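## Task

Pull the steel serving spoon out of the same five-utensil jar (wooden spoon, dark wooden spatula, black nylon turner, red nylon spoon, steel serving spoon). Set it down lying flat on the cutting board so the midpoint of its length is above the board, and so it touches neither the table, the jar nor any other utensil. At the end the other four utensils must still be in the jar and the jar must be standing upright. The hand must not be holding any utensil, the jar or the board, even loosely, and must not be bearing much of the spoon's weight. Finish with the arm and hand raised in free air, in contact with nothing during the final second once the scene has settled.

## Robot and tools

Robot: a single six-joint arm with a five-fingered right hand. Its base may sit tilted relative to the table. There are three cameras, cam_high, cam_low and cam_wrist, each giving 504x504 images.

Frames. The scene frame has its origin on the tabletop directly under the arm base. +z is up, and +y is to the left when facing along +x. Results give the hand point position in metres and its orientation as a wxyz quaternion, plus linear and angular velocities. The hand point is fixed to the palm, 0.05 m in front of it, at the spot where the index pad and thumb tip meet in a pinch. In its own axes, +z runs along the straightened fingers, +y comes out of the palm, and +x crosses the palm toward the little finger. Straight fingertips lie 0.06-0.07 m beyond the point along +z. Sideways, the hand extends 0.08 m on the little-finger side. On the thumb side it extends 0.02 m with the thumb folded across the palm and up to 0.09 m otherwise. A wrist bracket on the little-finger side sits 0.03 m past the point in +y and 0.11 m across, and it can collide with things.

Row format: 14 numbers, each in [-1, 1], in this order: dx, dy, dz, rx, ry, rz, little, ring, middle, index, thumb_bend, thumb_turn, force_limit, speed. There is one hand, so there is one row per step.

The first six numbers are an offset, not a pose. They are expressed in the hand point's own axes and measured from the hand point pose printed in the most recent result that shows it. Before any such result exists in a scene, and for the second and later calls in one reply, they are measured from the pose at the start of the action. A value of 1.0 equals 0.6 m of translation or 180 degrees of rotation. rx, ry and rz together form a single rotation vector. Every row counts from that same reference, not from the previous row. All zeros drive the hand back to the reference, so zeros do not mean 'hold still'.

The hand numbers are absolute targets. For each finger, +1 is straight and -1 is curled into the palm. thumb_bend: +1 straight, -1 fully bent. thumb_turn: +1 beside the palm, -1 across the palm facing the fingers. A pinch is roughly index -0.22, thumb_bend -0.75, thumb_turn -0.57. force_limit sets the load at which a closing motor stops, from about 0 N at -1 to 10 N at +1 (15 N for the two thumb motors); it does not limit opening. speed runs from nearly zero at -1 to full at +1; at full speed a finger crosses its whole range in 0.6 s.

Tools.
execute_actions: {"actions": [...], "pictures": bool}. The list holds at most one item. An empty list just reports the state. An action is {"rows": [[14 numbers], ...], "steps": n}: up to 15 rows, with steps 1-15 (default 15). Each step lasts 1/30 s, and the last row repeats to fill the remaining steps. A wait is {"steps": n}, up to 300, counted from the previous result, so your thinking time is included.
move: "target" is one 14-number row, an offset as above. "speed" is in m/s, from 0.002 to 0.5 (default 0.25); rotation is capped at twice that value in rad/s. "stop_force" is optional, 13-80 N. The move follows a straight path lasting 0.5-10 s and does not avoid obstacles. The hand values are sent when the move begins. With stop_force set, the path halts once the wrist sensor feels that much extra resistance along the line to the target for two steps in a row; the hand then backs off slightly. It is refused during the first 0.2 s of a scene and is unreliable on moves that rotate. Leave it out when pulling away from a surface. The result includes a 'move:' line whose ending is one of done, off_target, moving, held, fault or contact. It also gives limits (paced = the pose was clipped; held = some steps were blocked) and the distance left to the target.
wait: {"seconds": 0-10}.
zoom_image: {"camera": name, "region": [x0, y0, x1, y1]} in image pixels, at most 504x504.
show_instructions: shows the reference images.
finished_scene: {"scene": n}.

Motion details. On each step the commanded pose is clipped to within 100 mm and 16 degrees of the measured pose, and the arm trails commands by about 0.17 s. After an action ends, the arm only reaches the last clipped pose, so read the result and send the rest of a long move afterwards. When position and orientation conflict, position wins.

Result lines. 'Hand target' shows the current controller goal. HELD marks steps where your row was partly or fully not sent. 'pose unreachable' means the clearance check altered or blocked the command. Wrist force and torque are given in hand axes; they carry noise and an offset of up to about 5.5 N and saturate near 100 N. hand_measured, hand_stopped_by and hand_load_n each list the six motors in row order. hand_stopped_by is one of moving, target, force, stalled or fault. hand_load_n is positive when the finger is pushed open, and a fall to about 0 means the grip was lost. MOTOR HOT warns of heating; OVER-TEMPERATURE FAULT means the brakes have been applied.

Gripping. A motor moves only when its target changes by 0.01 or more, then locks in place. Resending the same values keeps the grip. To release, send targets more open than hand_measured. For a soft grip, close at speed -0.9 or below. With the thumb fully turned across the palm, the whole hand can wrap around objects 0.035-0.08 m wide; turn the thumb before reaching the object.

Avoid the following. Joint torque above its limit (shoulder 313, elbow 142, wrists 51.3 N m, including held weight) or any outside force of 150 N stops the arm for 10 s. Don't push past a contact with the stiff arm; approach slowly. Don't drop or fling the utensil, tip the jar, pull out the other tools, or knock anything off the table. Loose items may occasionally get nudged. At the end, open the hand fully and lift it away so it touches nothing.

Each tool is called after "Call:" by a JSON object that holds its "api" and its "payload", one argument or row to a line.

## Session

Call:
{"api": "execute_actions", "payload": {
  "actions": []
}}

Scene clock: 0.00 s of 5600.00 s.
end_effector_position=(+0.5774, -0.2726, +0.1101) hand_measured=(+1.000, +1.000, +1.000, +1.000, +1.000, +1.000) hand_load_n=(+0.0, +0.0, +0.0, +0.0, +0.0, +0.0) hand_stopped_by=(target, target, target, target, target, target) hand_force_limit=0.00 hand_speed=-0.80 end_effector_quat_wxyz=(+0.444, -0.604, +0.662, -0.024) end_effector_velocity=(-0.000, +0.000, -0.000) end_effector_angular_velocity=(+0.001, +0.001, -0.000)
Joint positions: [-1.094 -0.928  1.796  0.917  0.652 -4.209]
Joint velocities: [-0.     0.001 -0.     0.001  0.     0.   ]
Joint torques (N m, as the arm reports them, + toward a larger angle): no reading
Wrist force (N, on the end effector, along its own x y z axes, offset not removed): no reading
Wrist torque (N m, same axes, about the end effector's origin, offset not removed): no reading
Hand target: +0.577, -0.273, +0.110; +0.444, -0.604, +0.662, -0.024

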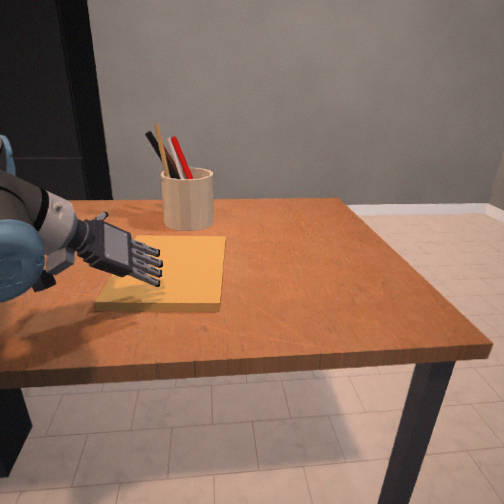

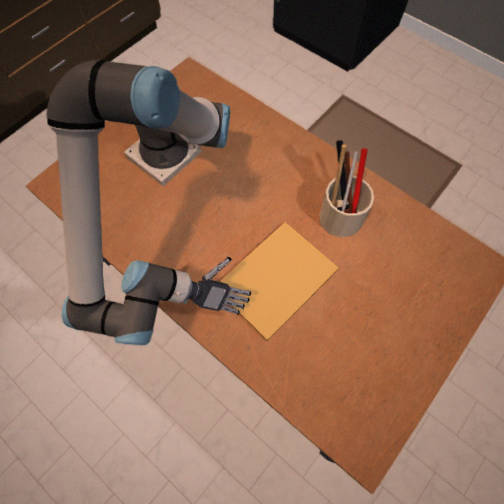

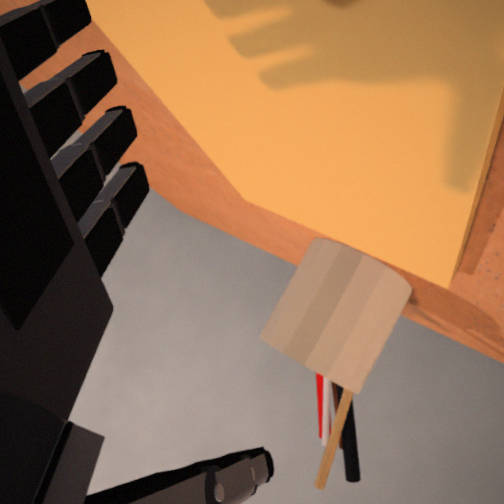

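Call:
{"api": "zoom_image", "payload": {
  "camera": "cam_high",
  "region": [125, 110, 235, 220]
}}

Call:
{"api": "zoom_image", "payload": {
  "camera": "cam_low",
  "region": [300, 130, 400, 230]
}}

Region (125, 110, 235, 220) of cam_high's 504x504 image, scaled by 4.582, with more detail than that image has.

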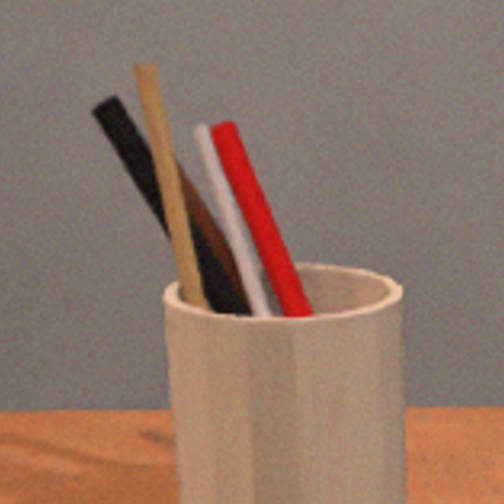

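Region (300, 130, 400, 230) of cam_low's 504x504 image, scaled by 5.040, with more detail than that image has.

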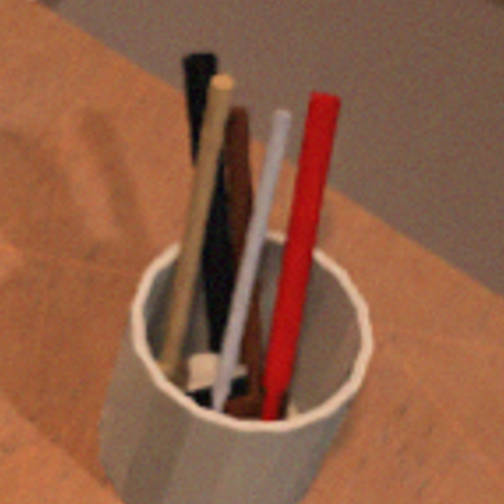

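Call:
{"api": "move", "payload": {
  "target": [-0.647,-0.267,-0.008,-0.152,-0.459,-0.497,1,1,1,0.2,-0.75,-0.57,0,0.5],
  "speed": 0.25
}}

Scene clock: 23.27 s of 5600.00 s.
end_effector_position=(+0.6515, -0.0001, +0.4204) hand_measured=(+1.000, +1.000, +1.000, +0.200, -0.750, -0.570) hand_load_n=(+0.0, +0.0, +0.0, +0.0, +0.0, +0.0) hand_stopped_by=(target, target, target, target, target, target) hand_force_limit=0.00 hand_speed=0.50 end_effector_quat_wxyz=(-0.462, +0.800, +0.332, -0.190) end_effector_velocity=(+0.001, +0.002, +0.002) end_effector_angular_velocity=(+0.000, -0.006, +0.013)
Joint positions: [-0.412 -1.     1.38   2.188  1.205 -6.076]
Joint velocities: [ 0.005 -0.001 -0.005  0.002  0.005 -0.007]
Joint torques (N m, as the arm reports them, + toward a larger angle): [  12.54 -102.43  -51.96    4.44    3.46   -1.13]
Wrist force (N, on the end effector, along its own x y z axes, offset not removed): [-3.5 1.3 -0.2]
Wrist torque (N m, same axes, about the end effector's origin, offset not removed): [0.47 0.20 -0.04]
Hand target: +0.652, +0.000, +0.421; -0.462, +0.800, +0.333, -0.190
Off the commanded pose: 0.001 m, 0 deg.
After step 90, 15.37 s passed at rest.
move: done

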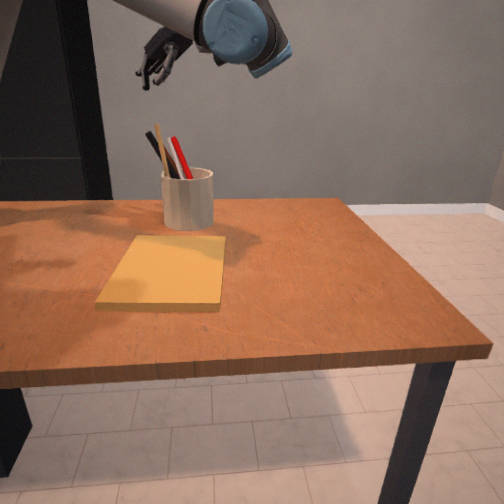

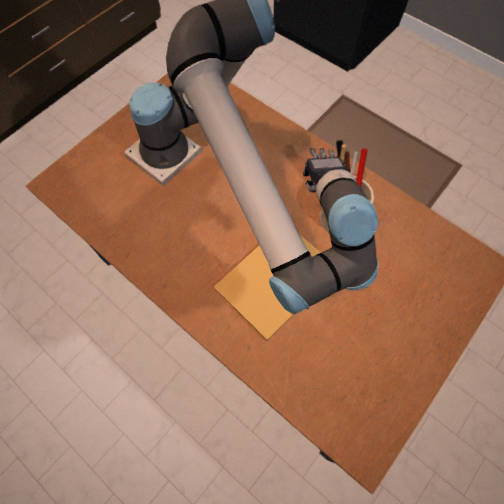

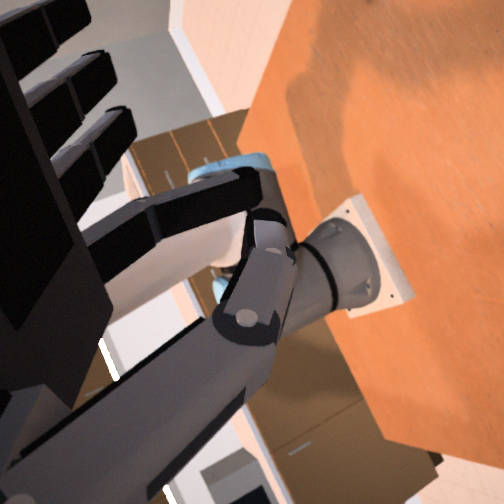

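Call:
{"api": "move", "payload": {
  "target": [0.295,-0.098,0.337,0,0,0,1,1,1,0.2,-0.75,-0.57,0,0.5],
  "speed": 0.15
}}

Scene clock: 28.47 s of 5600.00 s.
end_effector_position=(+0.6324, +0.2693, +0.3702) hand_measured=(+1.000, +1.000, +1.000, +0.200, -0.750, -0.570) hand_load_n=(+0.0, +0.0, +0.0, +0.0, +0.0, +0.0) hand_stopped_by=(target, target, target, target, target, target) hand_force_limit=0.00 hand_speed=0.50 end_effector_quat_wxyz=(-0.462, +0.800, +0.332, -0.190) end_effector_velocity=(+0.000, +0.003, -0.001) end_effector_angular_velocity=(-0.000, -0.000, -0.000)
Joint positions: [-0.081 -0.979  1.425  2.015  0.936 -5.854]
Joint velocities: [ 0.004  0.001 -0.002 -0.002 -0.003  0.003]
Joint torques (N m, as the arm reports them, + toward a larger angle): [ 13.9  -73.66 -52.81   1.63  -5.14   1.9 ]
Wrist force (N, on the end effector, along its own x y z axes, offset not removed): [-1.5 0.8 2.0]
Wrist torque (N m, same axes, about the end effector's origin, offset not removed): [0.12 -0.06 -0.24]
Hand target: +0.632, +0.270, +0.370; -0.462, +0.800, +0.332, -0.190
Off the commanded pose: 0.000 m, 0 deg.
move: done

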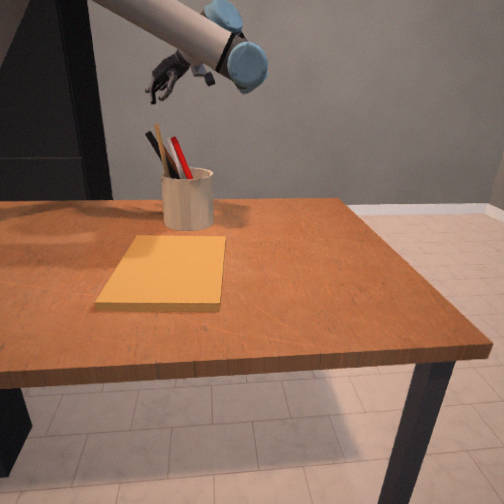

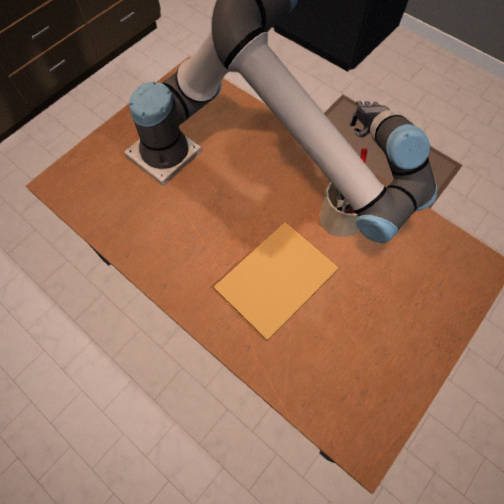

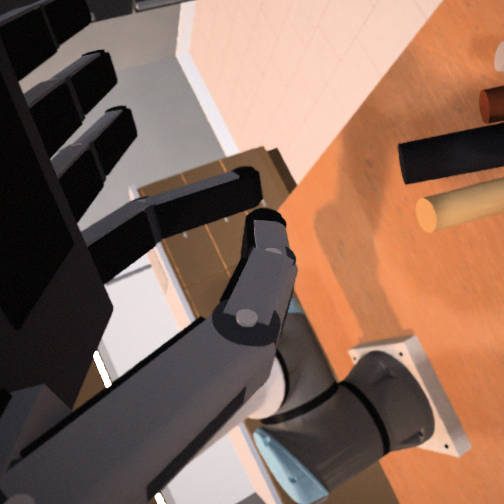

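Call:
{"api": "move", "payload": {
  "target": [0.045,0.09,0.04,0,0,0,1,1,1,0.2,-0.75,-0.57,0,0.5],
  "speed": 0.06
}}

Call:
{"api": "zoom_image", "payload": {
  "camera": "cam_high",
  "region": [125, 80, 235, 190]
}}

Scene clock: 34.53 s of 5600.00 s.
end_effector_position=(+0.6559, +0.2839, +0.3118) hand_measured=(+1.000, +1.000, +1.000, +0.200, -0.750, -0.570) hand_load_n=(+0.0, +0.0, +0.0, +0.0, +0.0, +0.0) hand_stopped_by=(target, target, target, target, target, target) hand_force_limit=0.00 hand_speed=0.50 end_effector_quat_wxyz=(-0.462, +0.800, +0.332, -0.190) end_effector_velocity=(+0.001, +0.001, -0.002) end_effector_angular_velocity=(-0.000, -0.002, +0.000)
Joint positions: [-0.061 -0.895  1.392  1.953  0.92  -5.839]
Joint velocities: [ 0.001  0.002 -0.002 -0.003 -0.     0.001]
Joint torques (N m, as the arm reports them, + toward a larger angle): [  9.23 -79.38 -50.61   1.37  -4.34   1.99]
Wrist force (N, on the end effector, along its own x y z axes, offset not removed): [0.2 1.0 3.2]
Wrist torque (N m, same axes, about the end effector's origin, offset not removed): [0.00 -0.48 0.09]
Hand target: +0.656, +0.284, +0.312; -0.462, +0.800, +0.332, -0.190
Off the commanded pose: 0.000 m, 0 deg.
After step 90, 1.53 s passed at rest.
move: done

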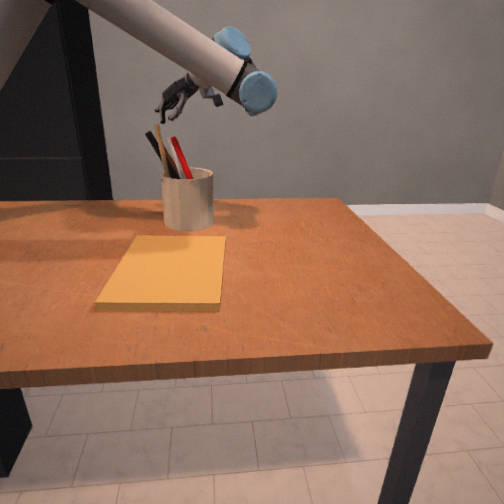

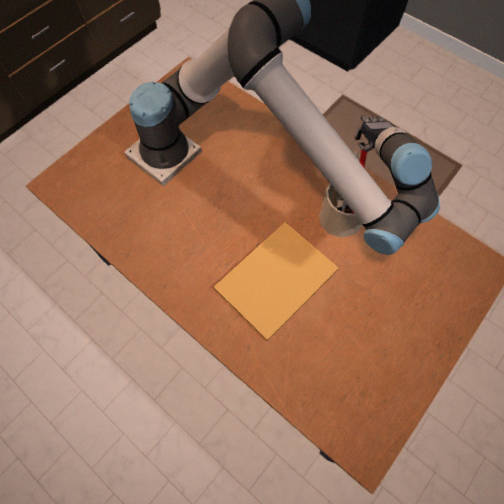

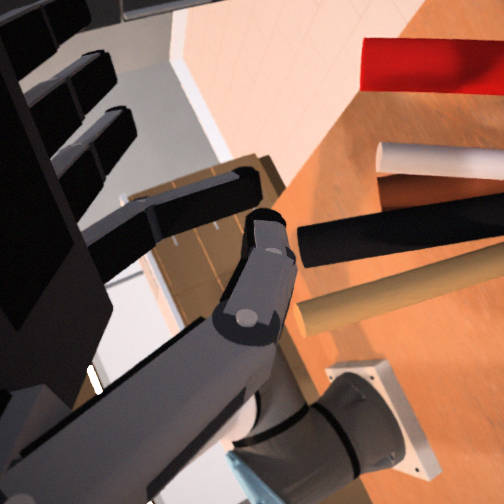

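Region (125, 80, 235, 190) of cam_high's 504x504 image, scaled by 4.582, with more detail than that image has.

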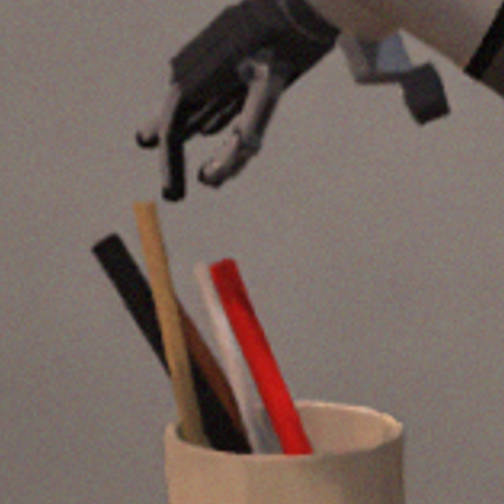

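Call:
{"api": "move", "payload": {
  "target": [0.009,0.052,0.027,0,0,0,1,1,1,0.2,-0.75,-0.57,0,0.5],
  "speed": 0.04
}}

Call:
{"api": "zoom_image", "payload": {
  "camera": "cam_high",
  "region": [125, 80, 235, 190]
}}

Scene clock: 41.17 s of 5600.00 s.
end_effector_position=(+0.6608, +0.2866, +0.2770) hand_measured=(+1.000, +1.000, +1.000, +0.200, -0.750, -0.570) hand_load_n=(+0.0, +0.0, +0.0, +0.0, +0.0, +0.0) hand_stopped_by=(target, target, target, target, target, target) hand_force_limit=0.00 hand_speed=0.50 end_effector_quat_wxyz=(-0.462, +0.800, +0.332, -0.190) end_effector_velocity=(+0.000, +0.000, -0.001) end_effector_angular_velocity=(-0.001, +0.001, -0.001)
Joint positions: [-0.057 -0.857  1.395  1.911  0.918 -5.836]
Joint velocities: [ 0.     0.001 -0.    -0.002 -0.     0.003]
Joint torques (N m, as the arm reports them, + toward a larger angle): [ 10.97 -79.98 -22.16   1.36  -4.77   1.47]
Wrist force (N, on the end effector, along its own x y z axes, offset not removed): [-4.8 3.6 1.7]
Wrist torque (N m, same axes, about the end effector's origin, offset not removed): [0.56 0.46 -0.03]
Hand target: +0.661, +0.287, +0.277; -0.462, +0.800, +0.332, -0.190
Off the commanded pose: 0.000 m, 0 deg.
After step 90, 2.37 s passed at rest.
move: done

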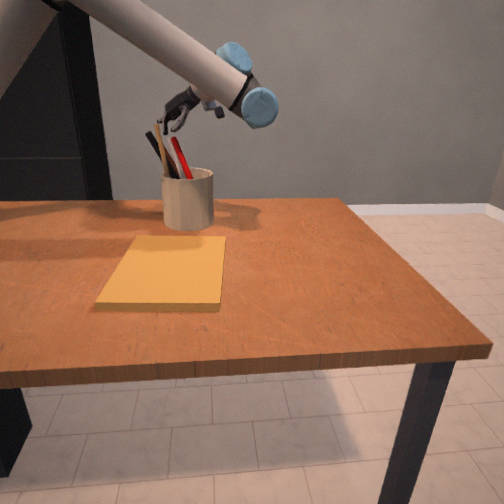

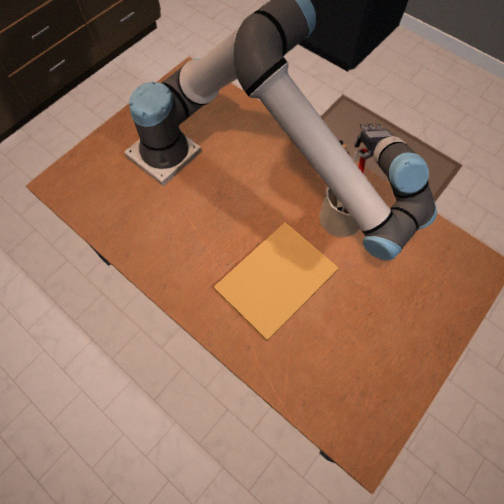

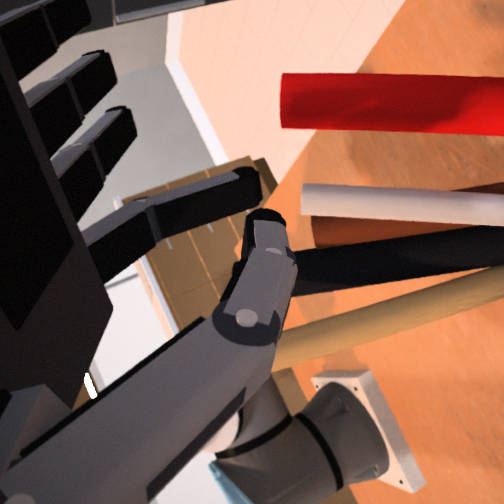

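Region (125, 80, 235, 190) of cam_high's 504x504 image, scaled by 4.582, with more detail than that image has.

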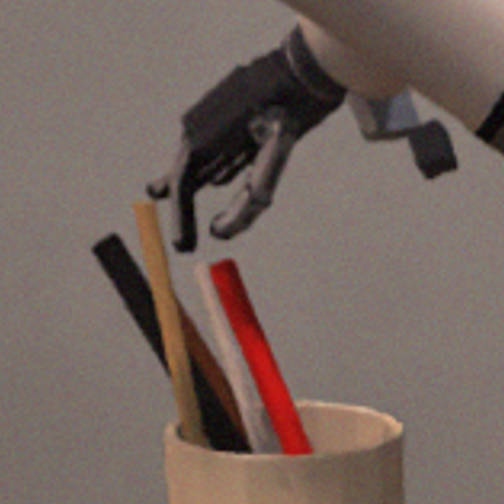

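Call:
{"api": "move", "payload": {
  "target": [-0.004,0.052,0.017,0,0,0,1,1,1,0.2,-0.75,-0.57,0,0.5],
  "speed": 0.025
}}

Call:
{"api": "zoom_image", "payload": {
  "camera": "cam_high",
  "region": [125, 80, 235, 190]
}}

Scene clock: 47.70 s of 5600.00 s.
end_effector_position=(+0.6639, +0.2802, +0.2452) hand_measured=(+1.000, +1.000, +1.000, +0.200, -0.750, -0.570) hand_load_n=(+0.0, +0.0, +0.0, +0.0, +0.0, +0.0) hand_stopped_by=(target, target, target, target, target, target) hand_force_limit=0.00 hand_speed=0.50 end_effector_quat_wxyz=(-0.462, +0.800, +0.332, -0.190) end_effector_velocity=(+0.000, -0.001, -0.002) end_effector_angular_velocity=(+0.000, -0.003, +0.000)
Joint positions: [-0.065 -0.826  1.404  1.875  0.923 -5.842]
Joint velocities: [-0.001  0.002  0.001 -0.004  0.    -0.001]
Joint torques (N m, as the arm reports them, + toward a larger angle): [-12.73 -84.14 -19.5    0.74   2.7   -1.47]
Wrist force (N, on the end effector, along its own x y z axes, offset not removed): [-5.0 -1.4 1.6]
Wrist torque (N m, same axes, about the end effector's origin, offset not removed): [-0.04 0.37 -0.28]
Hand target: +0.664, +0.280, +0.245; -0.462, +0.800, +0.332, -0.190
Off the commanded pose: 0.000 m, 0 deg.
After step 90, 1.90 s passed at rest.
move: done

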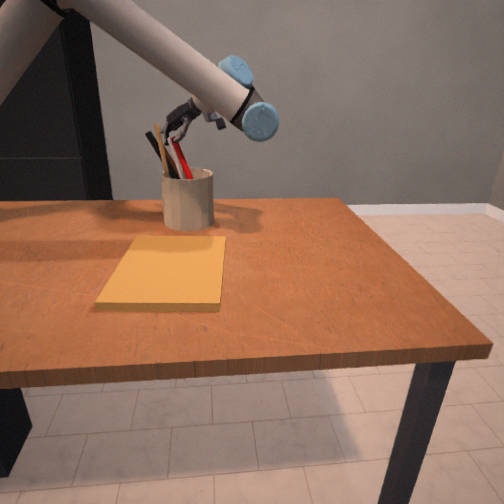

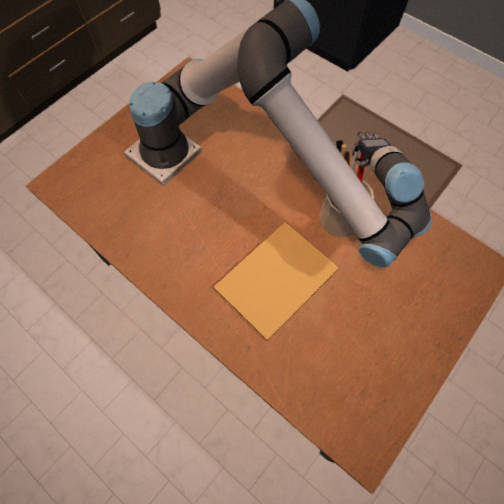

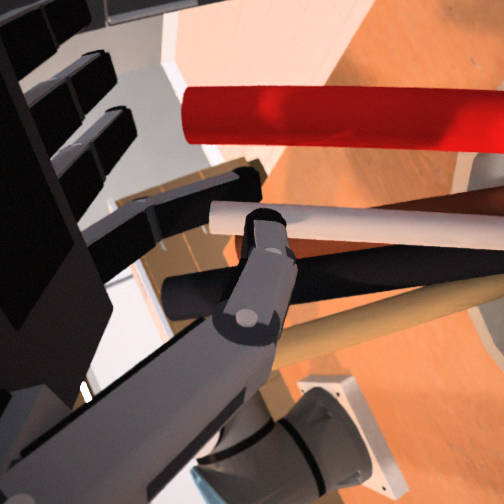

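Region (125, 80, 235, 190) of cam_high's 504x504 image, scaled by 4.582, with more detail than that image has.

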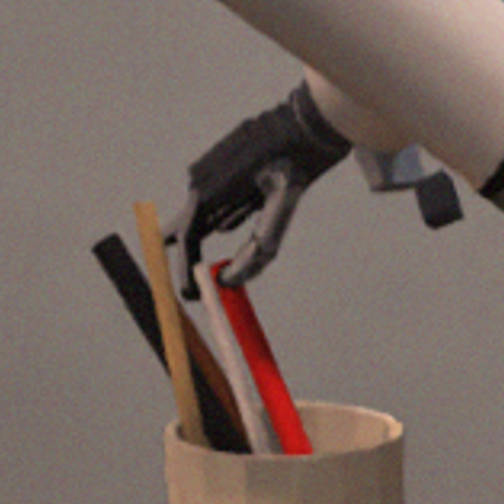

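Call:
{"api": "move", "payload": {
  "target": [-0.005,0.006,0,0,0,0,1,1,1,0.2,-0.75,-0.57,0,0.5],
  "speed": 0.02
}}

Call:
{"api": "move", "payload": {
  "target": [0,0,0,0,0,0,1,1,1,-0.4,-0.75,-0.57,0.8,-0.6]
}}

Scene clock: 50.50 s of 5600.00 s.
end_effector_position=(+0.6631, +0.2770, +0.2423) hand_measured=(+1.000, +1.000, +1.000, +0.200, -0.750, -0.570) hand_load_n=(+0.0, +0.0, +0.0, +0.5, +0.0, +0.0) hand_stopped_by=(target, target, target, target, target, target) hand_force_limit=0.00 hand_speed=0.50 end_effector_quat_wxyz=(-0.462, +0.800, +0.332, -0.190) end_effector_velocity=(-0.000, -0.002, -0.002) end_effector_angular_velocity=(+0.000, -0.000, +0.000)
Joint positions: [-0.069 -0.826  1.409  1.871  0.926 -5.845]
Joint velocities: [-0.002  0.     0.003 -0.002  0.002 -0.002]
Joint torques (N m, as the arm reports them, + toward a larger angle): [-12.67 -82.25 -22.47   0.6    2.38  -1.44]
Wrist force (N, on the end effector, along its own x y z axes, offset not removed): [0.2 1.2 2.1]
Wrist torque (N m, same axes, about the end effector's origin, offset not removed): [0.25 -0.16 0.21]
Hand target: +0.663, +0.277, +0.242; -0.462, +0.800, +0.332, -0.190
Off the commanded pose: 0.000 m, 0 deg.
move: done

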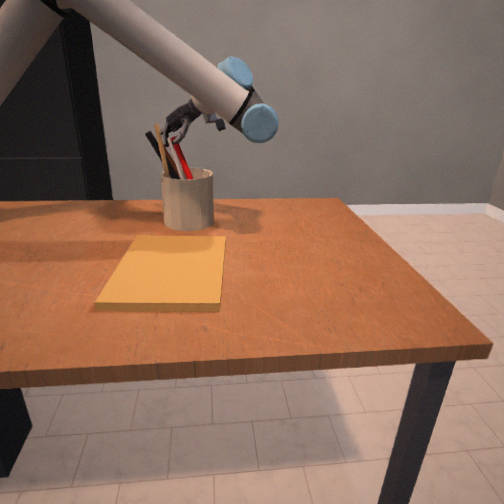

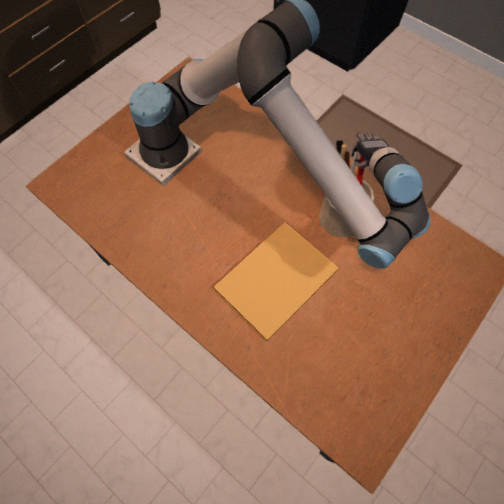

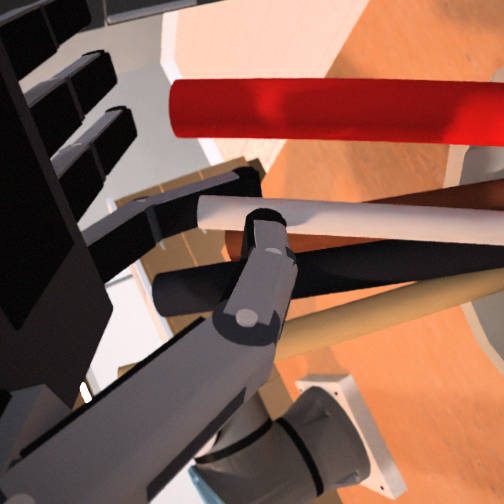

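Scene clock: 51.10 s of 5600.00 s.
end_effector_position=(+0.6631, +0.2770, +0.2422) hand_measured=(+1.000, +1.000, +1.000, -0.016, -0.748, -0.570) hand_load_n=(+0.0, +0.0, +0.0, +10.5, +3.5, +0.5) hand_stopped_by=(target, target, target, force, target, target) hand_force_limit=0.80 hand_speed=-0.60 end_effector_quat_wxyz=(-0.462, +0.800, +0.332, -0.190) end_effector_velocity=(-0.000, +0.000, +0.000) end_effector_angular_velocity=(-0.000, -0.001, +0.000)
Joint positions: [-0.069 -0.826  1.409  1.871  0.927 -5.845]
Joint velocities: [ 0.    -0.001  0.    -0.001  0.     0.   ]
Joint torques (N m, as the arm reports them, + toward a larger angle): [  9.46 -83.68 -32.39   3.54  -0.75   0.97]
Wrist force (N, on the end effector, along its own x y z axes, offset not removed): [-2.7 -5.1 1.7]
Wrist torque (N m, same axes, about the end effector's origin, offset not removed): [-0.29 0.21 -0.20]
Hand target: +0.663, +0.277, +0.242; -0.462, +0.800, +0.332, -0.190
Off the commanded pose: 0.000 m, 0 deg.
move: done

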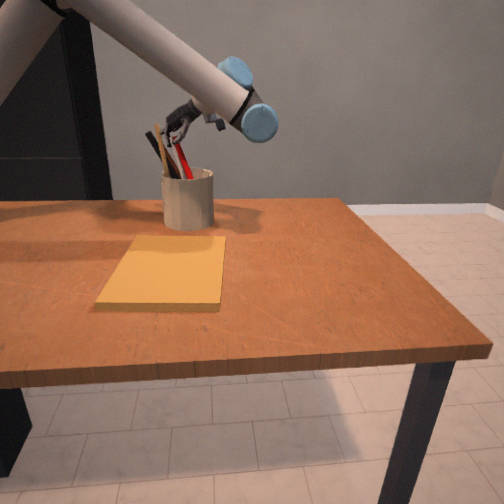

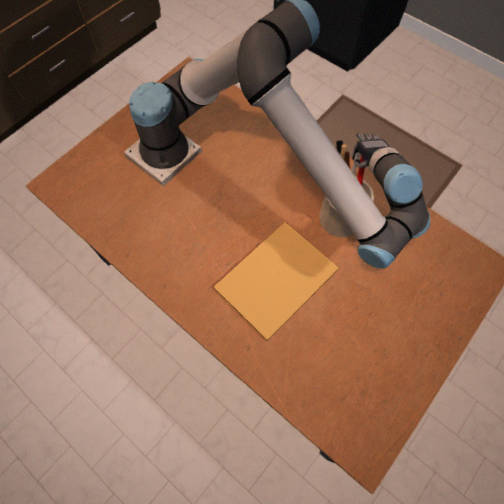

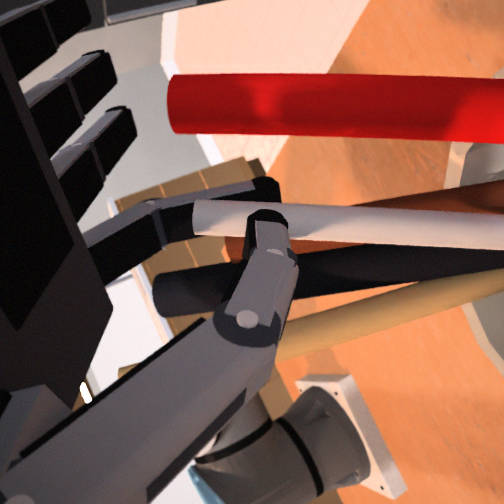

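Call:
{"api": "move", "payload": {
  "target": [0,-0.115,-0.067,0,0,0,1,1,1,-0.4,-0.75,-0.57,0.8,-0.6],
  "speed": 0.03
}}

Scene clock: 58.70 s of 5600.00 s.
end_effector_position=(+0.6632, +0.2767, +0.3218) hand_measured=(+1.000, +1.000, +1.000, -0.016, -0.750, -0.570) hand_load_n=(+0.0, +0.0, +0.0, +0.0, +0.0, +0.0) hand_stopped_by=(target, target, target, force, target, target) hand_force_limit=0.80 hand_speed=-0.60 end_effector_quat_wxyz=(-0.462, +0.800, +0.332, -0.190) end_effector_velocity=(+0.000, -0.000, +0.002) end_effector_angular_velocity=(-0.001, +0.003, -0.000)
Joint positions: [-0.07  -0.894  1.372  1.977  0.927 -5.846]
Joint velocities: [-0.    -0.    -0.001  0.005  0.     0.001]
Joint torques (N m, as the arm reports them, + toward a larger angle): [ -12.2  -111.63  -52.19    5.2     2.72   -1.64]
Wrist force (N, on the end effector, along its own x y z axes, offset not removed): [0.0 6.1 1.0]
Wrist torque (N m, same axes, about the end effector's origin, offset not removed): [1.11 -0.34 0.19]
Hand target: +0.663, +0.277, +0.322; -0.462, +0.800, +0.332, -0.190
Off the commanded pose: 0.000 m, 0 deg.
After step 90, 1.57 s passed at rest.
move: done

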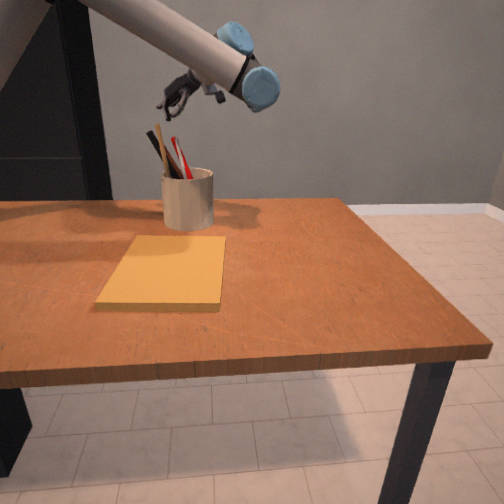

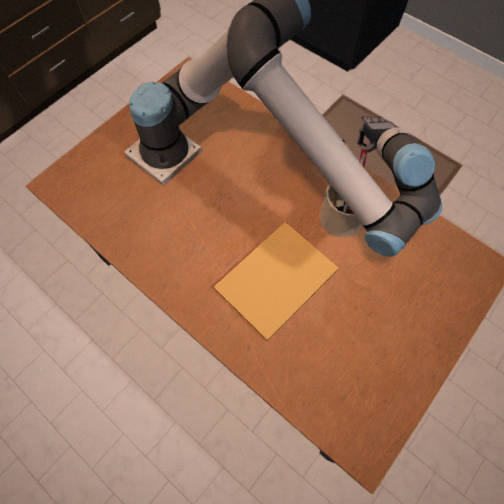

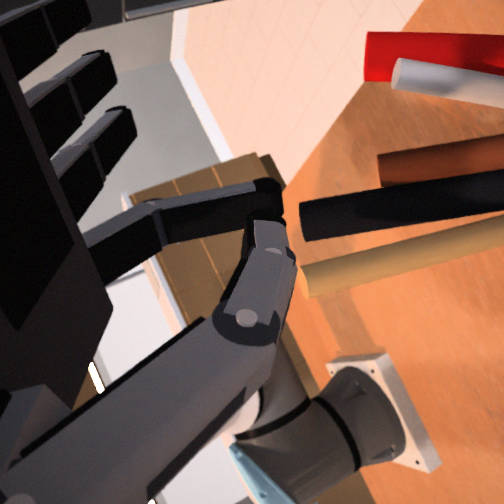

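Call:
{"api": "zoom_image", "payload": {
  "camera": "cam_high",
  "region": [125, 80, 235, 190]
}}

Call:
{"api": "zoom_image", "payload": {
  "camera": "cam_low",
  "region": [310, 110, 410, 210]
}}

Region (125, 80, 235, 190) of cam_high's 504x504 image, scaled by 4.582, with more detail than that image has.

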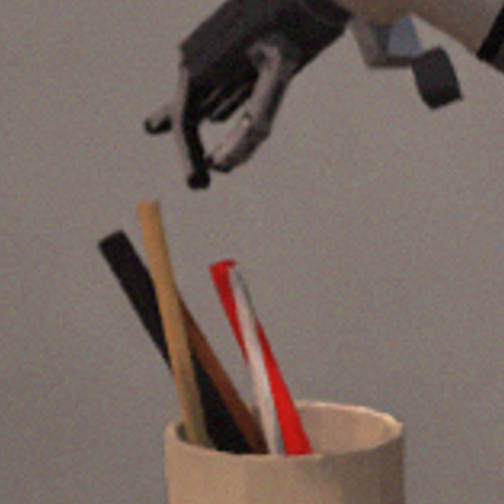

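Region (310, 110, 410, 210) of cam_low's 504x504 image, scaled by 5.040, with more detail than that image has.

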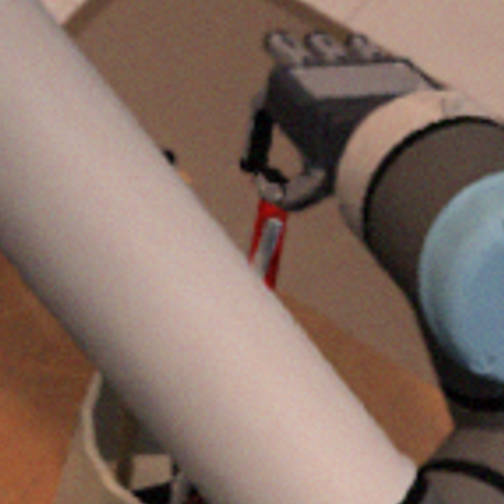

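Call:
{"api": "move", "payload": {
  "target": [0.057,0.116,0.045,0,0,0,1,1,1,1,-0.75,-0.57,0.8,0.5],
  "speed": 0.04
}}

Call:
{"api": "zoom_image", "payload": {
  "camera": "cam_high",
  "region": [125, 80, 235, 190]
}}

Scene clock: 79.03 s of 5600.00 s.
end_effector_position=(+0.6955, +0.2928, +0.2484) hand_measured=(+1.000, +1.000, +1.000, +1.000, -0.750, -0.570) hand_load_n=(+0.0, +0.0, +0.0, +0.0, +0.0, +0.0) hand_stopped_by=(target, target, target, target, target, target) hand_force_limit=0.80 hand_speed=0.50 end_effector_quat_wxyz=(-0.462, +0.800, +0.332, -0.190) end_effector_velocity=(+0.001, +0.000, -0.002) end_effector_angular_velocity=(-0.001, +0.001, -0.001)
Joint positions: [-0.049 -0.781  1.309  1.916  0.912 -5.83 ]
Joint velocities: [ 0.001  0.003 -0.003 -0.001 -0.     0.002]
Joint torques (N m, as the arm reports them, + toward a larger angle): [ 10.4  -90.05 -48.4    1.8   -4.46   1.56]
Wrist force (N, on the end effector, along its own x y z axes, offset not removed): [0.6 0.9 1.9]
Wrist torque (N m, same axes, about the end effector's origin, offset not removed): [0.19 -0.33 0.13]
Hand target: +0.696, +0.293, +0.248; -0.462, +0.800, +0.332, -0.190
Off the commanded pose: 0.000 m, 0 deg.
After step 90, 14.87 s passed at rest.
move: done

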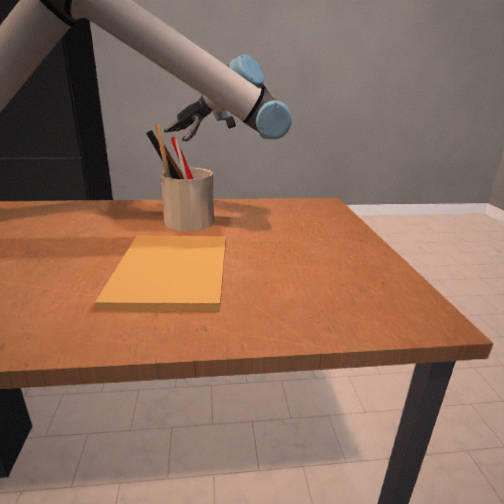

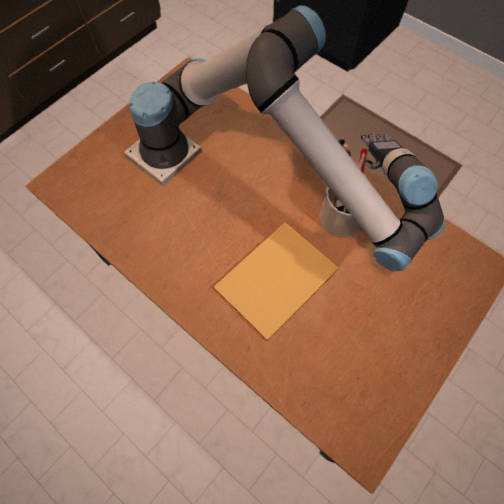

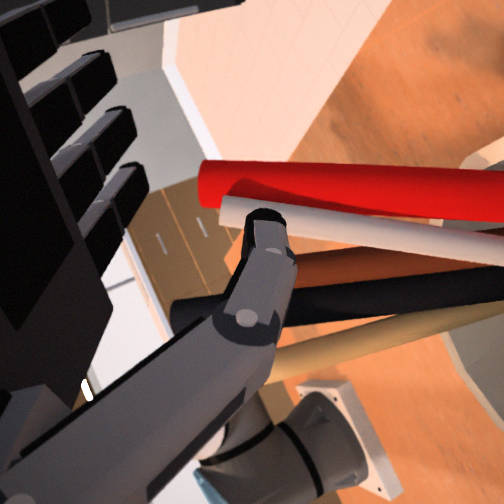

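Region (125, 80, 235, 190) of cam_high's 504x504 image, scaled by 4.582, with more detail than that image has.

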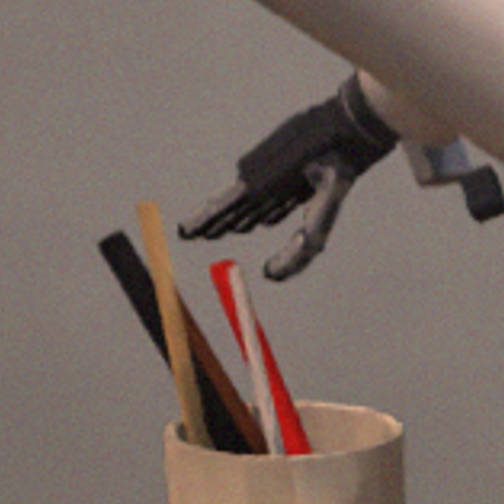

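Call:
{"api": "move", "payload": {
  "target": [-0.033,-0.004,0.041,0,0,0,1,1,1,1,-0.75,-0.57,0.8,0.5],
  "speed": 0.015
}}

Call:
{"api": "zoom_image", "payload": {
  "camera": "cam_high",
  "region": [125, 80, 235, 190]
}}

Scene clock: 84.70 s of 5600.00 s.
end_effector_position=(+0.6658, +0.2947, +0.2381) hand_measured=(+1.000, +1.000, +1.000, +1.000, -0.750, -0.570) hand_load_n=(+0.0, +0.0, +0.0, +0.0, +0.5, +0.0) hand_stopped_by=(target, target, target, target, target, target) hand_force_limit=0.80 hand_speed=0.50 end_effector_quat_wxyz=(-0.462, +0.800, +0.332, -0.190) end_effector_velocity=(-0.002, +0.000, -0.001) end_effector_angular_velocity=(-0.000, +0.001, -0.000)
Joint positions: [-0.047 -0.813  1.391  1.865  0.91  -5.828]
Joint velocities: [ 0.    -0.001  0.006 -0.004 -0.     0.001]
Joint torques (N m, as the arm reports them, + toward a larger angle): [  11.72 -112.27  -21.84    0.53   -4.53    1.5 ]
Wrist force (N, on the end effector, along its own x y z axes, offset not removed): [-1.7 -1.6 3.7]
Wrist torque (N m, same axes, about the end effector's origin, offset not removed): [-0.33 -0.17 -0.19]
Hand target: +0.666, +0.295, +0.238; -0.462, +0.800, +0.332, -0.190
Off the commanded pose: 0.000 m, 0 deg.
After step 90, 0.27 s passed at rest.
move: done

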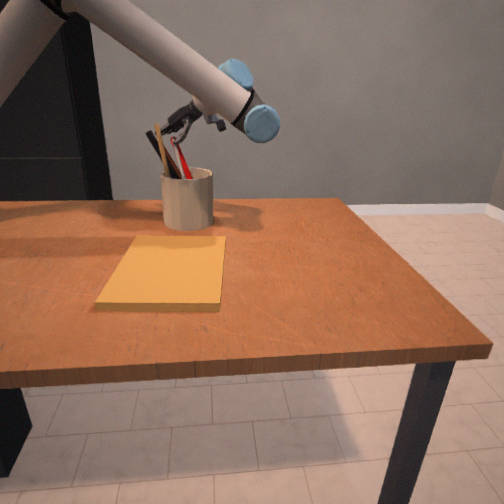

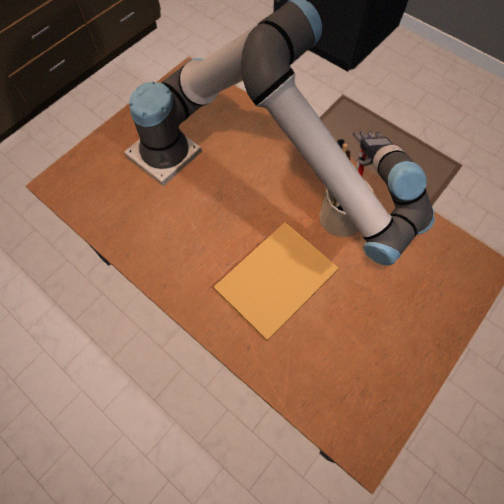

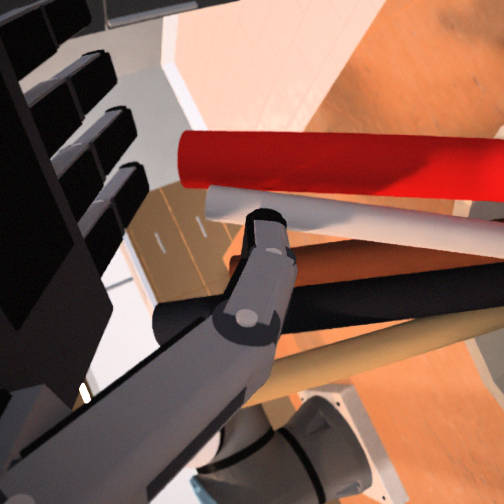

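Region (125, 80, 235, 190) of cam_high's 504x504 image, scaled by 4.582, with more detail than that image has.

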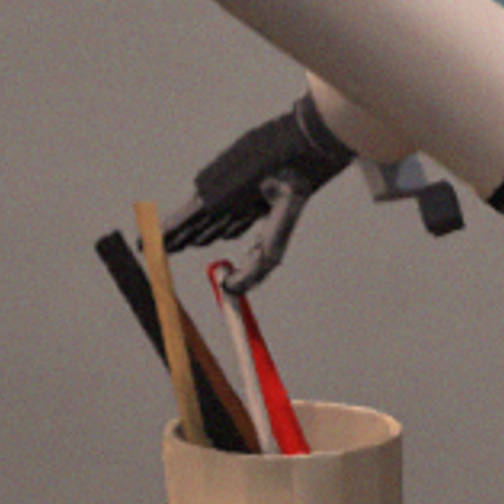

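Call:
{"api": "move", "payload": {
  "target": [0.006,0,-0.004,-0.05,-0.096,-0.056,1,1,1,0.45,-0.75,-0.57,0.8,-0.7],
  "speed": 0.06
}}

Call:
{"api": "zoom_image", "payload": {
  "camera": "cam_high",
  "region": [125, 80, 235, 190]
}}

Scene clock: 93.30 s of 5600.00 s.
end_effector_position=(+0.6698, +0.2958, +0.2393) hand_measured=(+1.000, +1.000, +1.000, +0.450, -0.750, -0.570) hand_load_n=(+0.0, +0.0, +0.0, +0.0, +0.0, +0.0) hand_stopped_by=(target, target, target, target, target, target) hand_force_limit=0.80 hand_speed=-0.70 end_effector_quat_wxyz=(-0.358, +0.764, +0.479, -0.240) end_effector_velocity=(-0.000, -0.000, +0.001) end_effector_angular_velocity=(-0.006, -0.005, +0.015)
Joint positions: [ 0.05  -0.791  1.28   1.89   1.175 -5.915]
Joint velocities: [ 0.004 -0.001 -0.004  0.001  0.012 -0.003]
Joint torques (N m, as the arm reports them, + toward a larger angle): [  9.85 -87.29 -50.95   5.22   2.76  -2.22]
Wrist force (N, on the end effector, along its own x y z axes, offset not removed): [-2.4 0.2 -0.9]
Wrist torque (N m, same axes, about the end effector's origin, offset not removed): [0.34 0.20 -0.04]
Hand target: +0.670, +0.296, +0.239; -0.358, +0.764, +0.480, -0.240
Off the commanded pose: 0.000 m, 0 deg.
After step 90, 2.10 s passed at rest.
move: done

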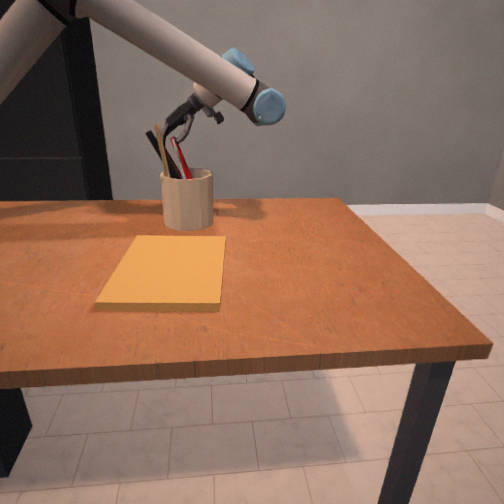

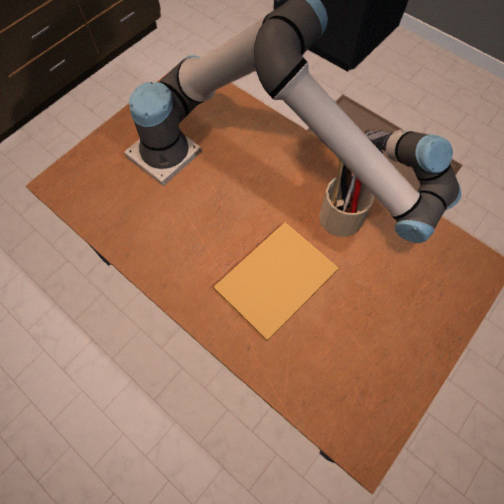

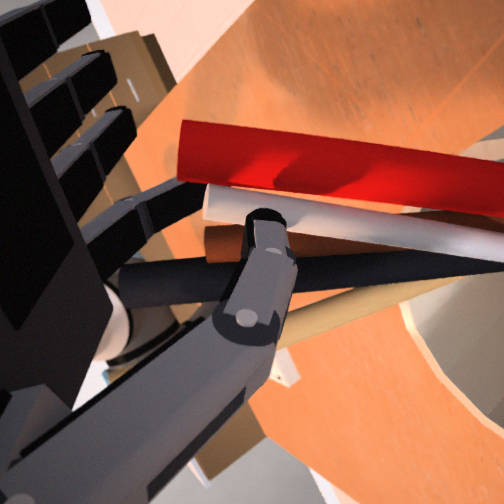

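Region (125, 80, 235, 190) of cam_high's 504x504 image, scaled by 4.582, with more detail than that image has.

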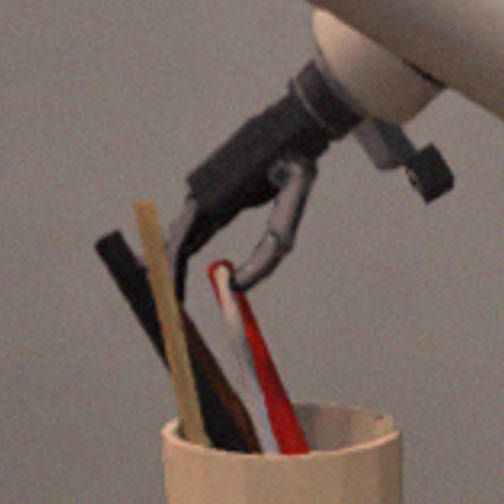

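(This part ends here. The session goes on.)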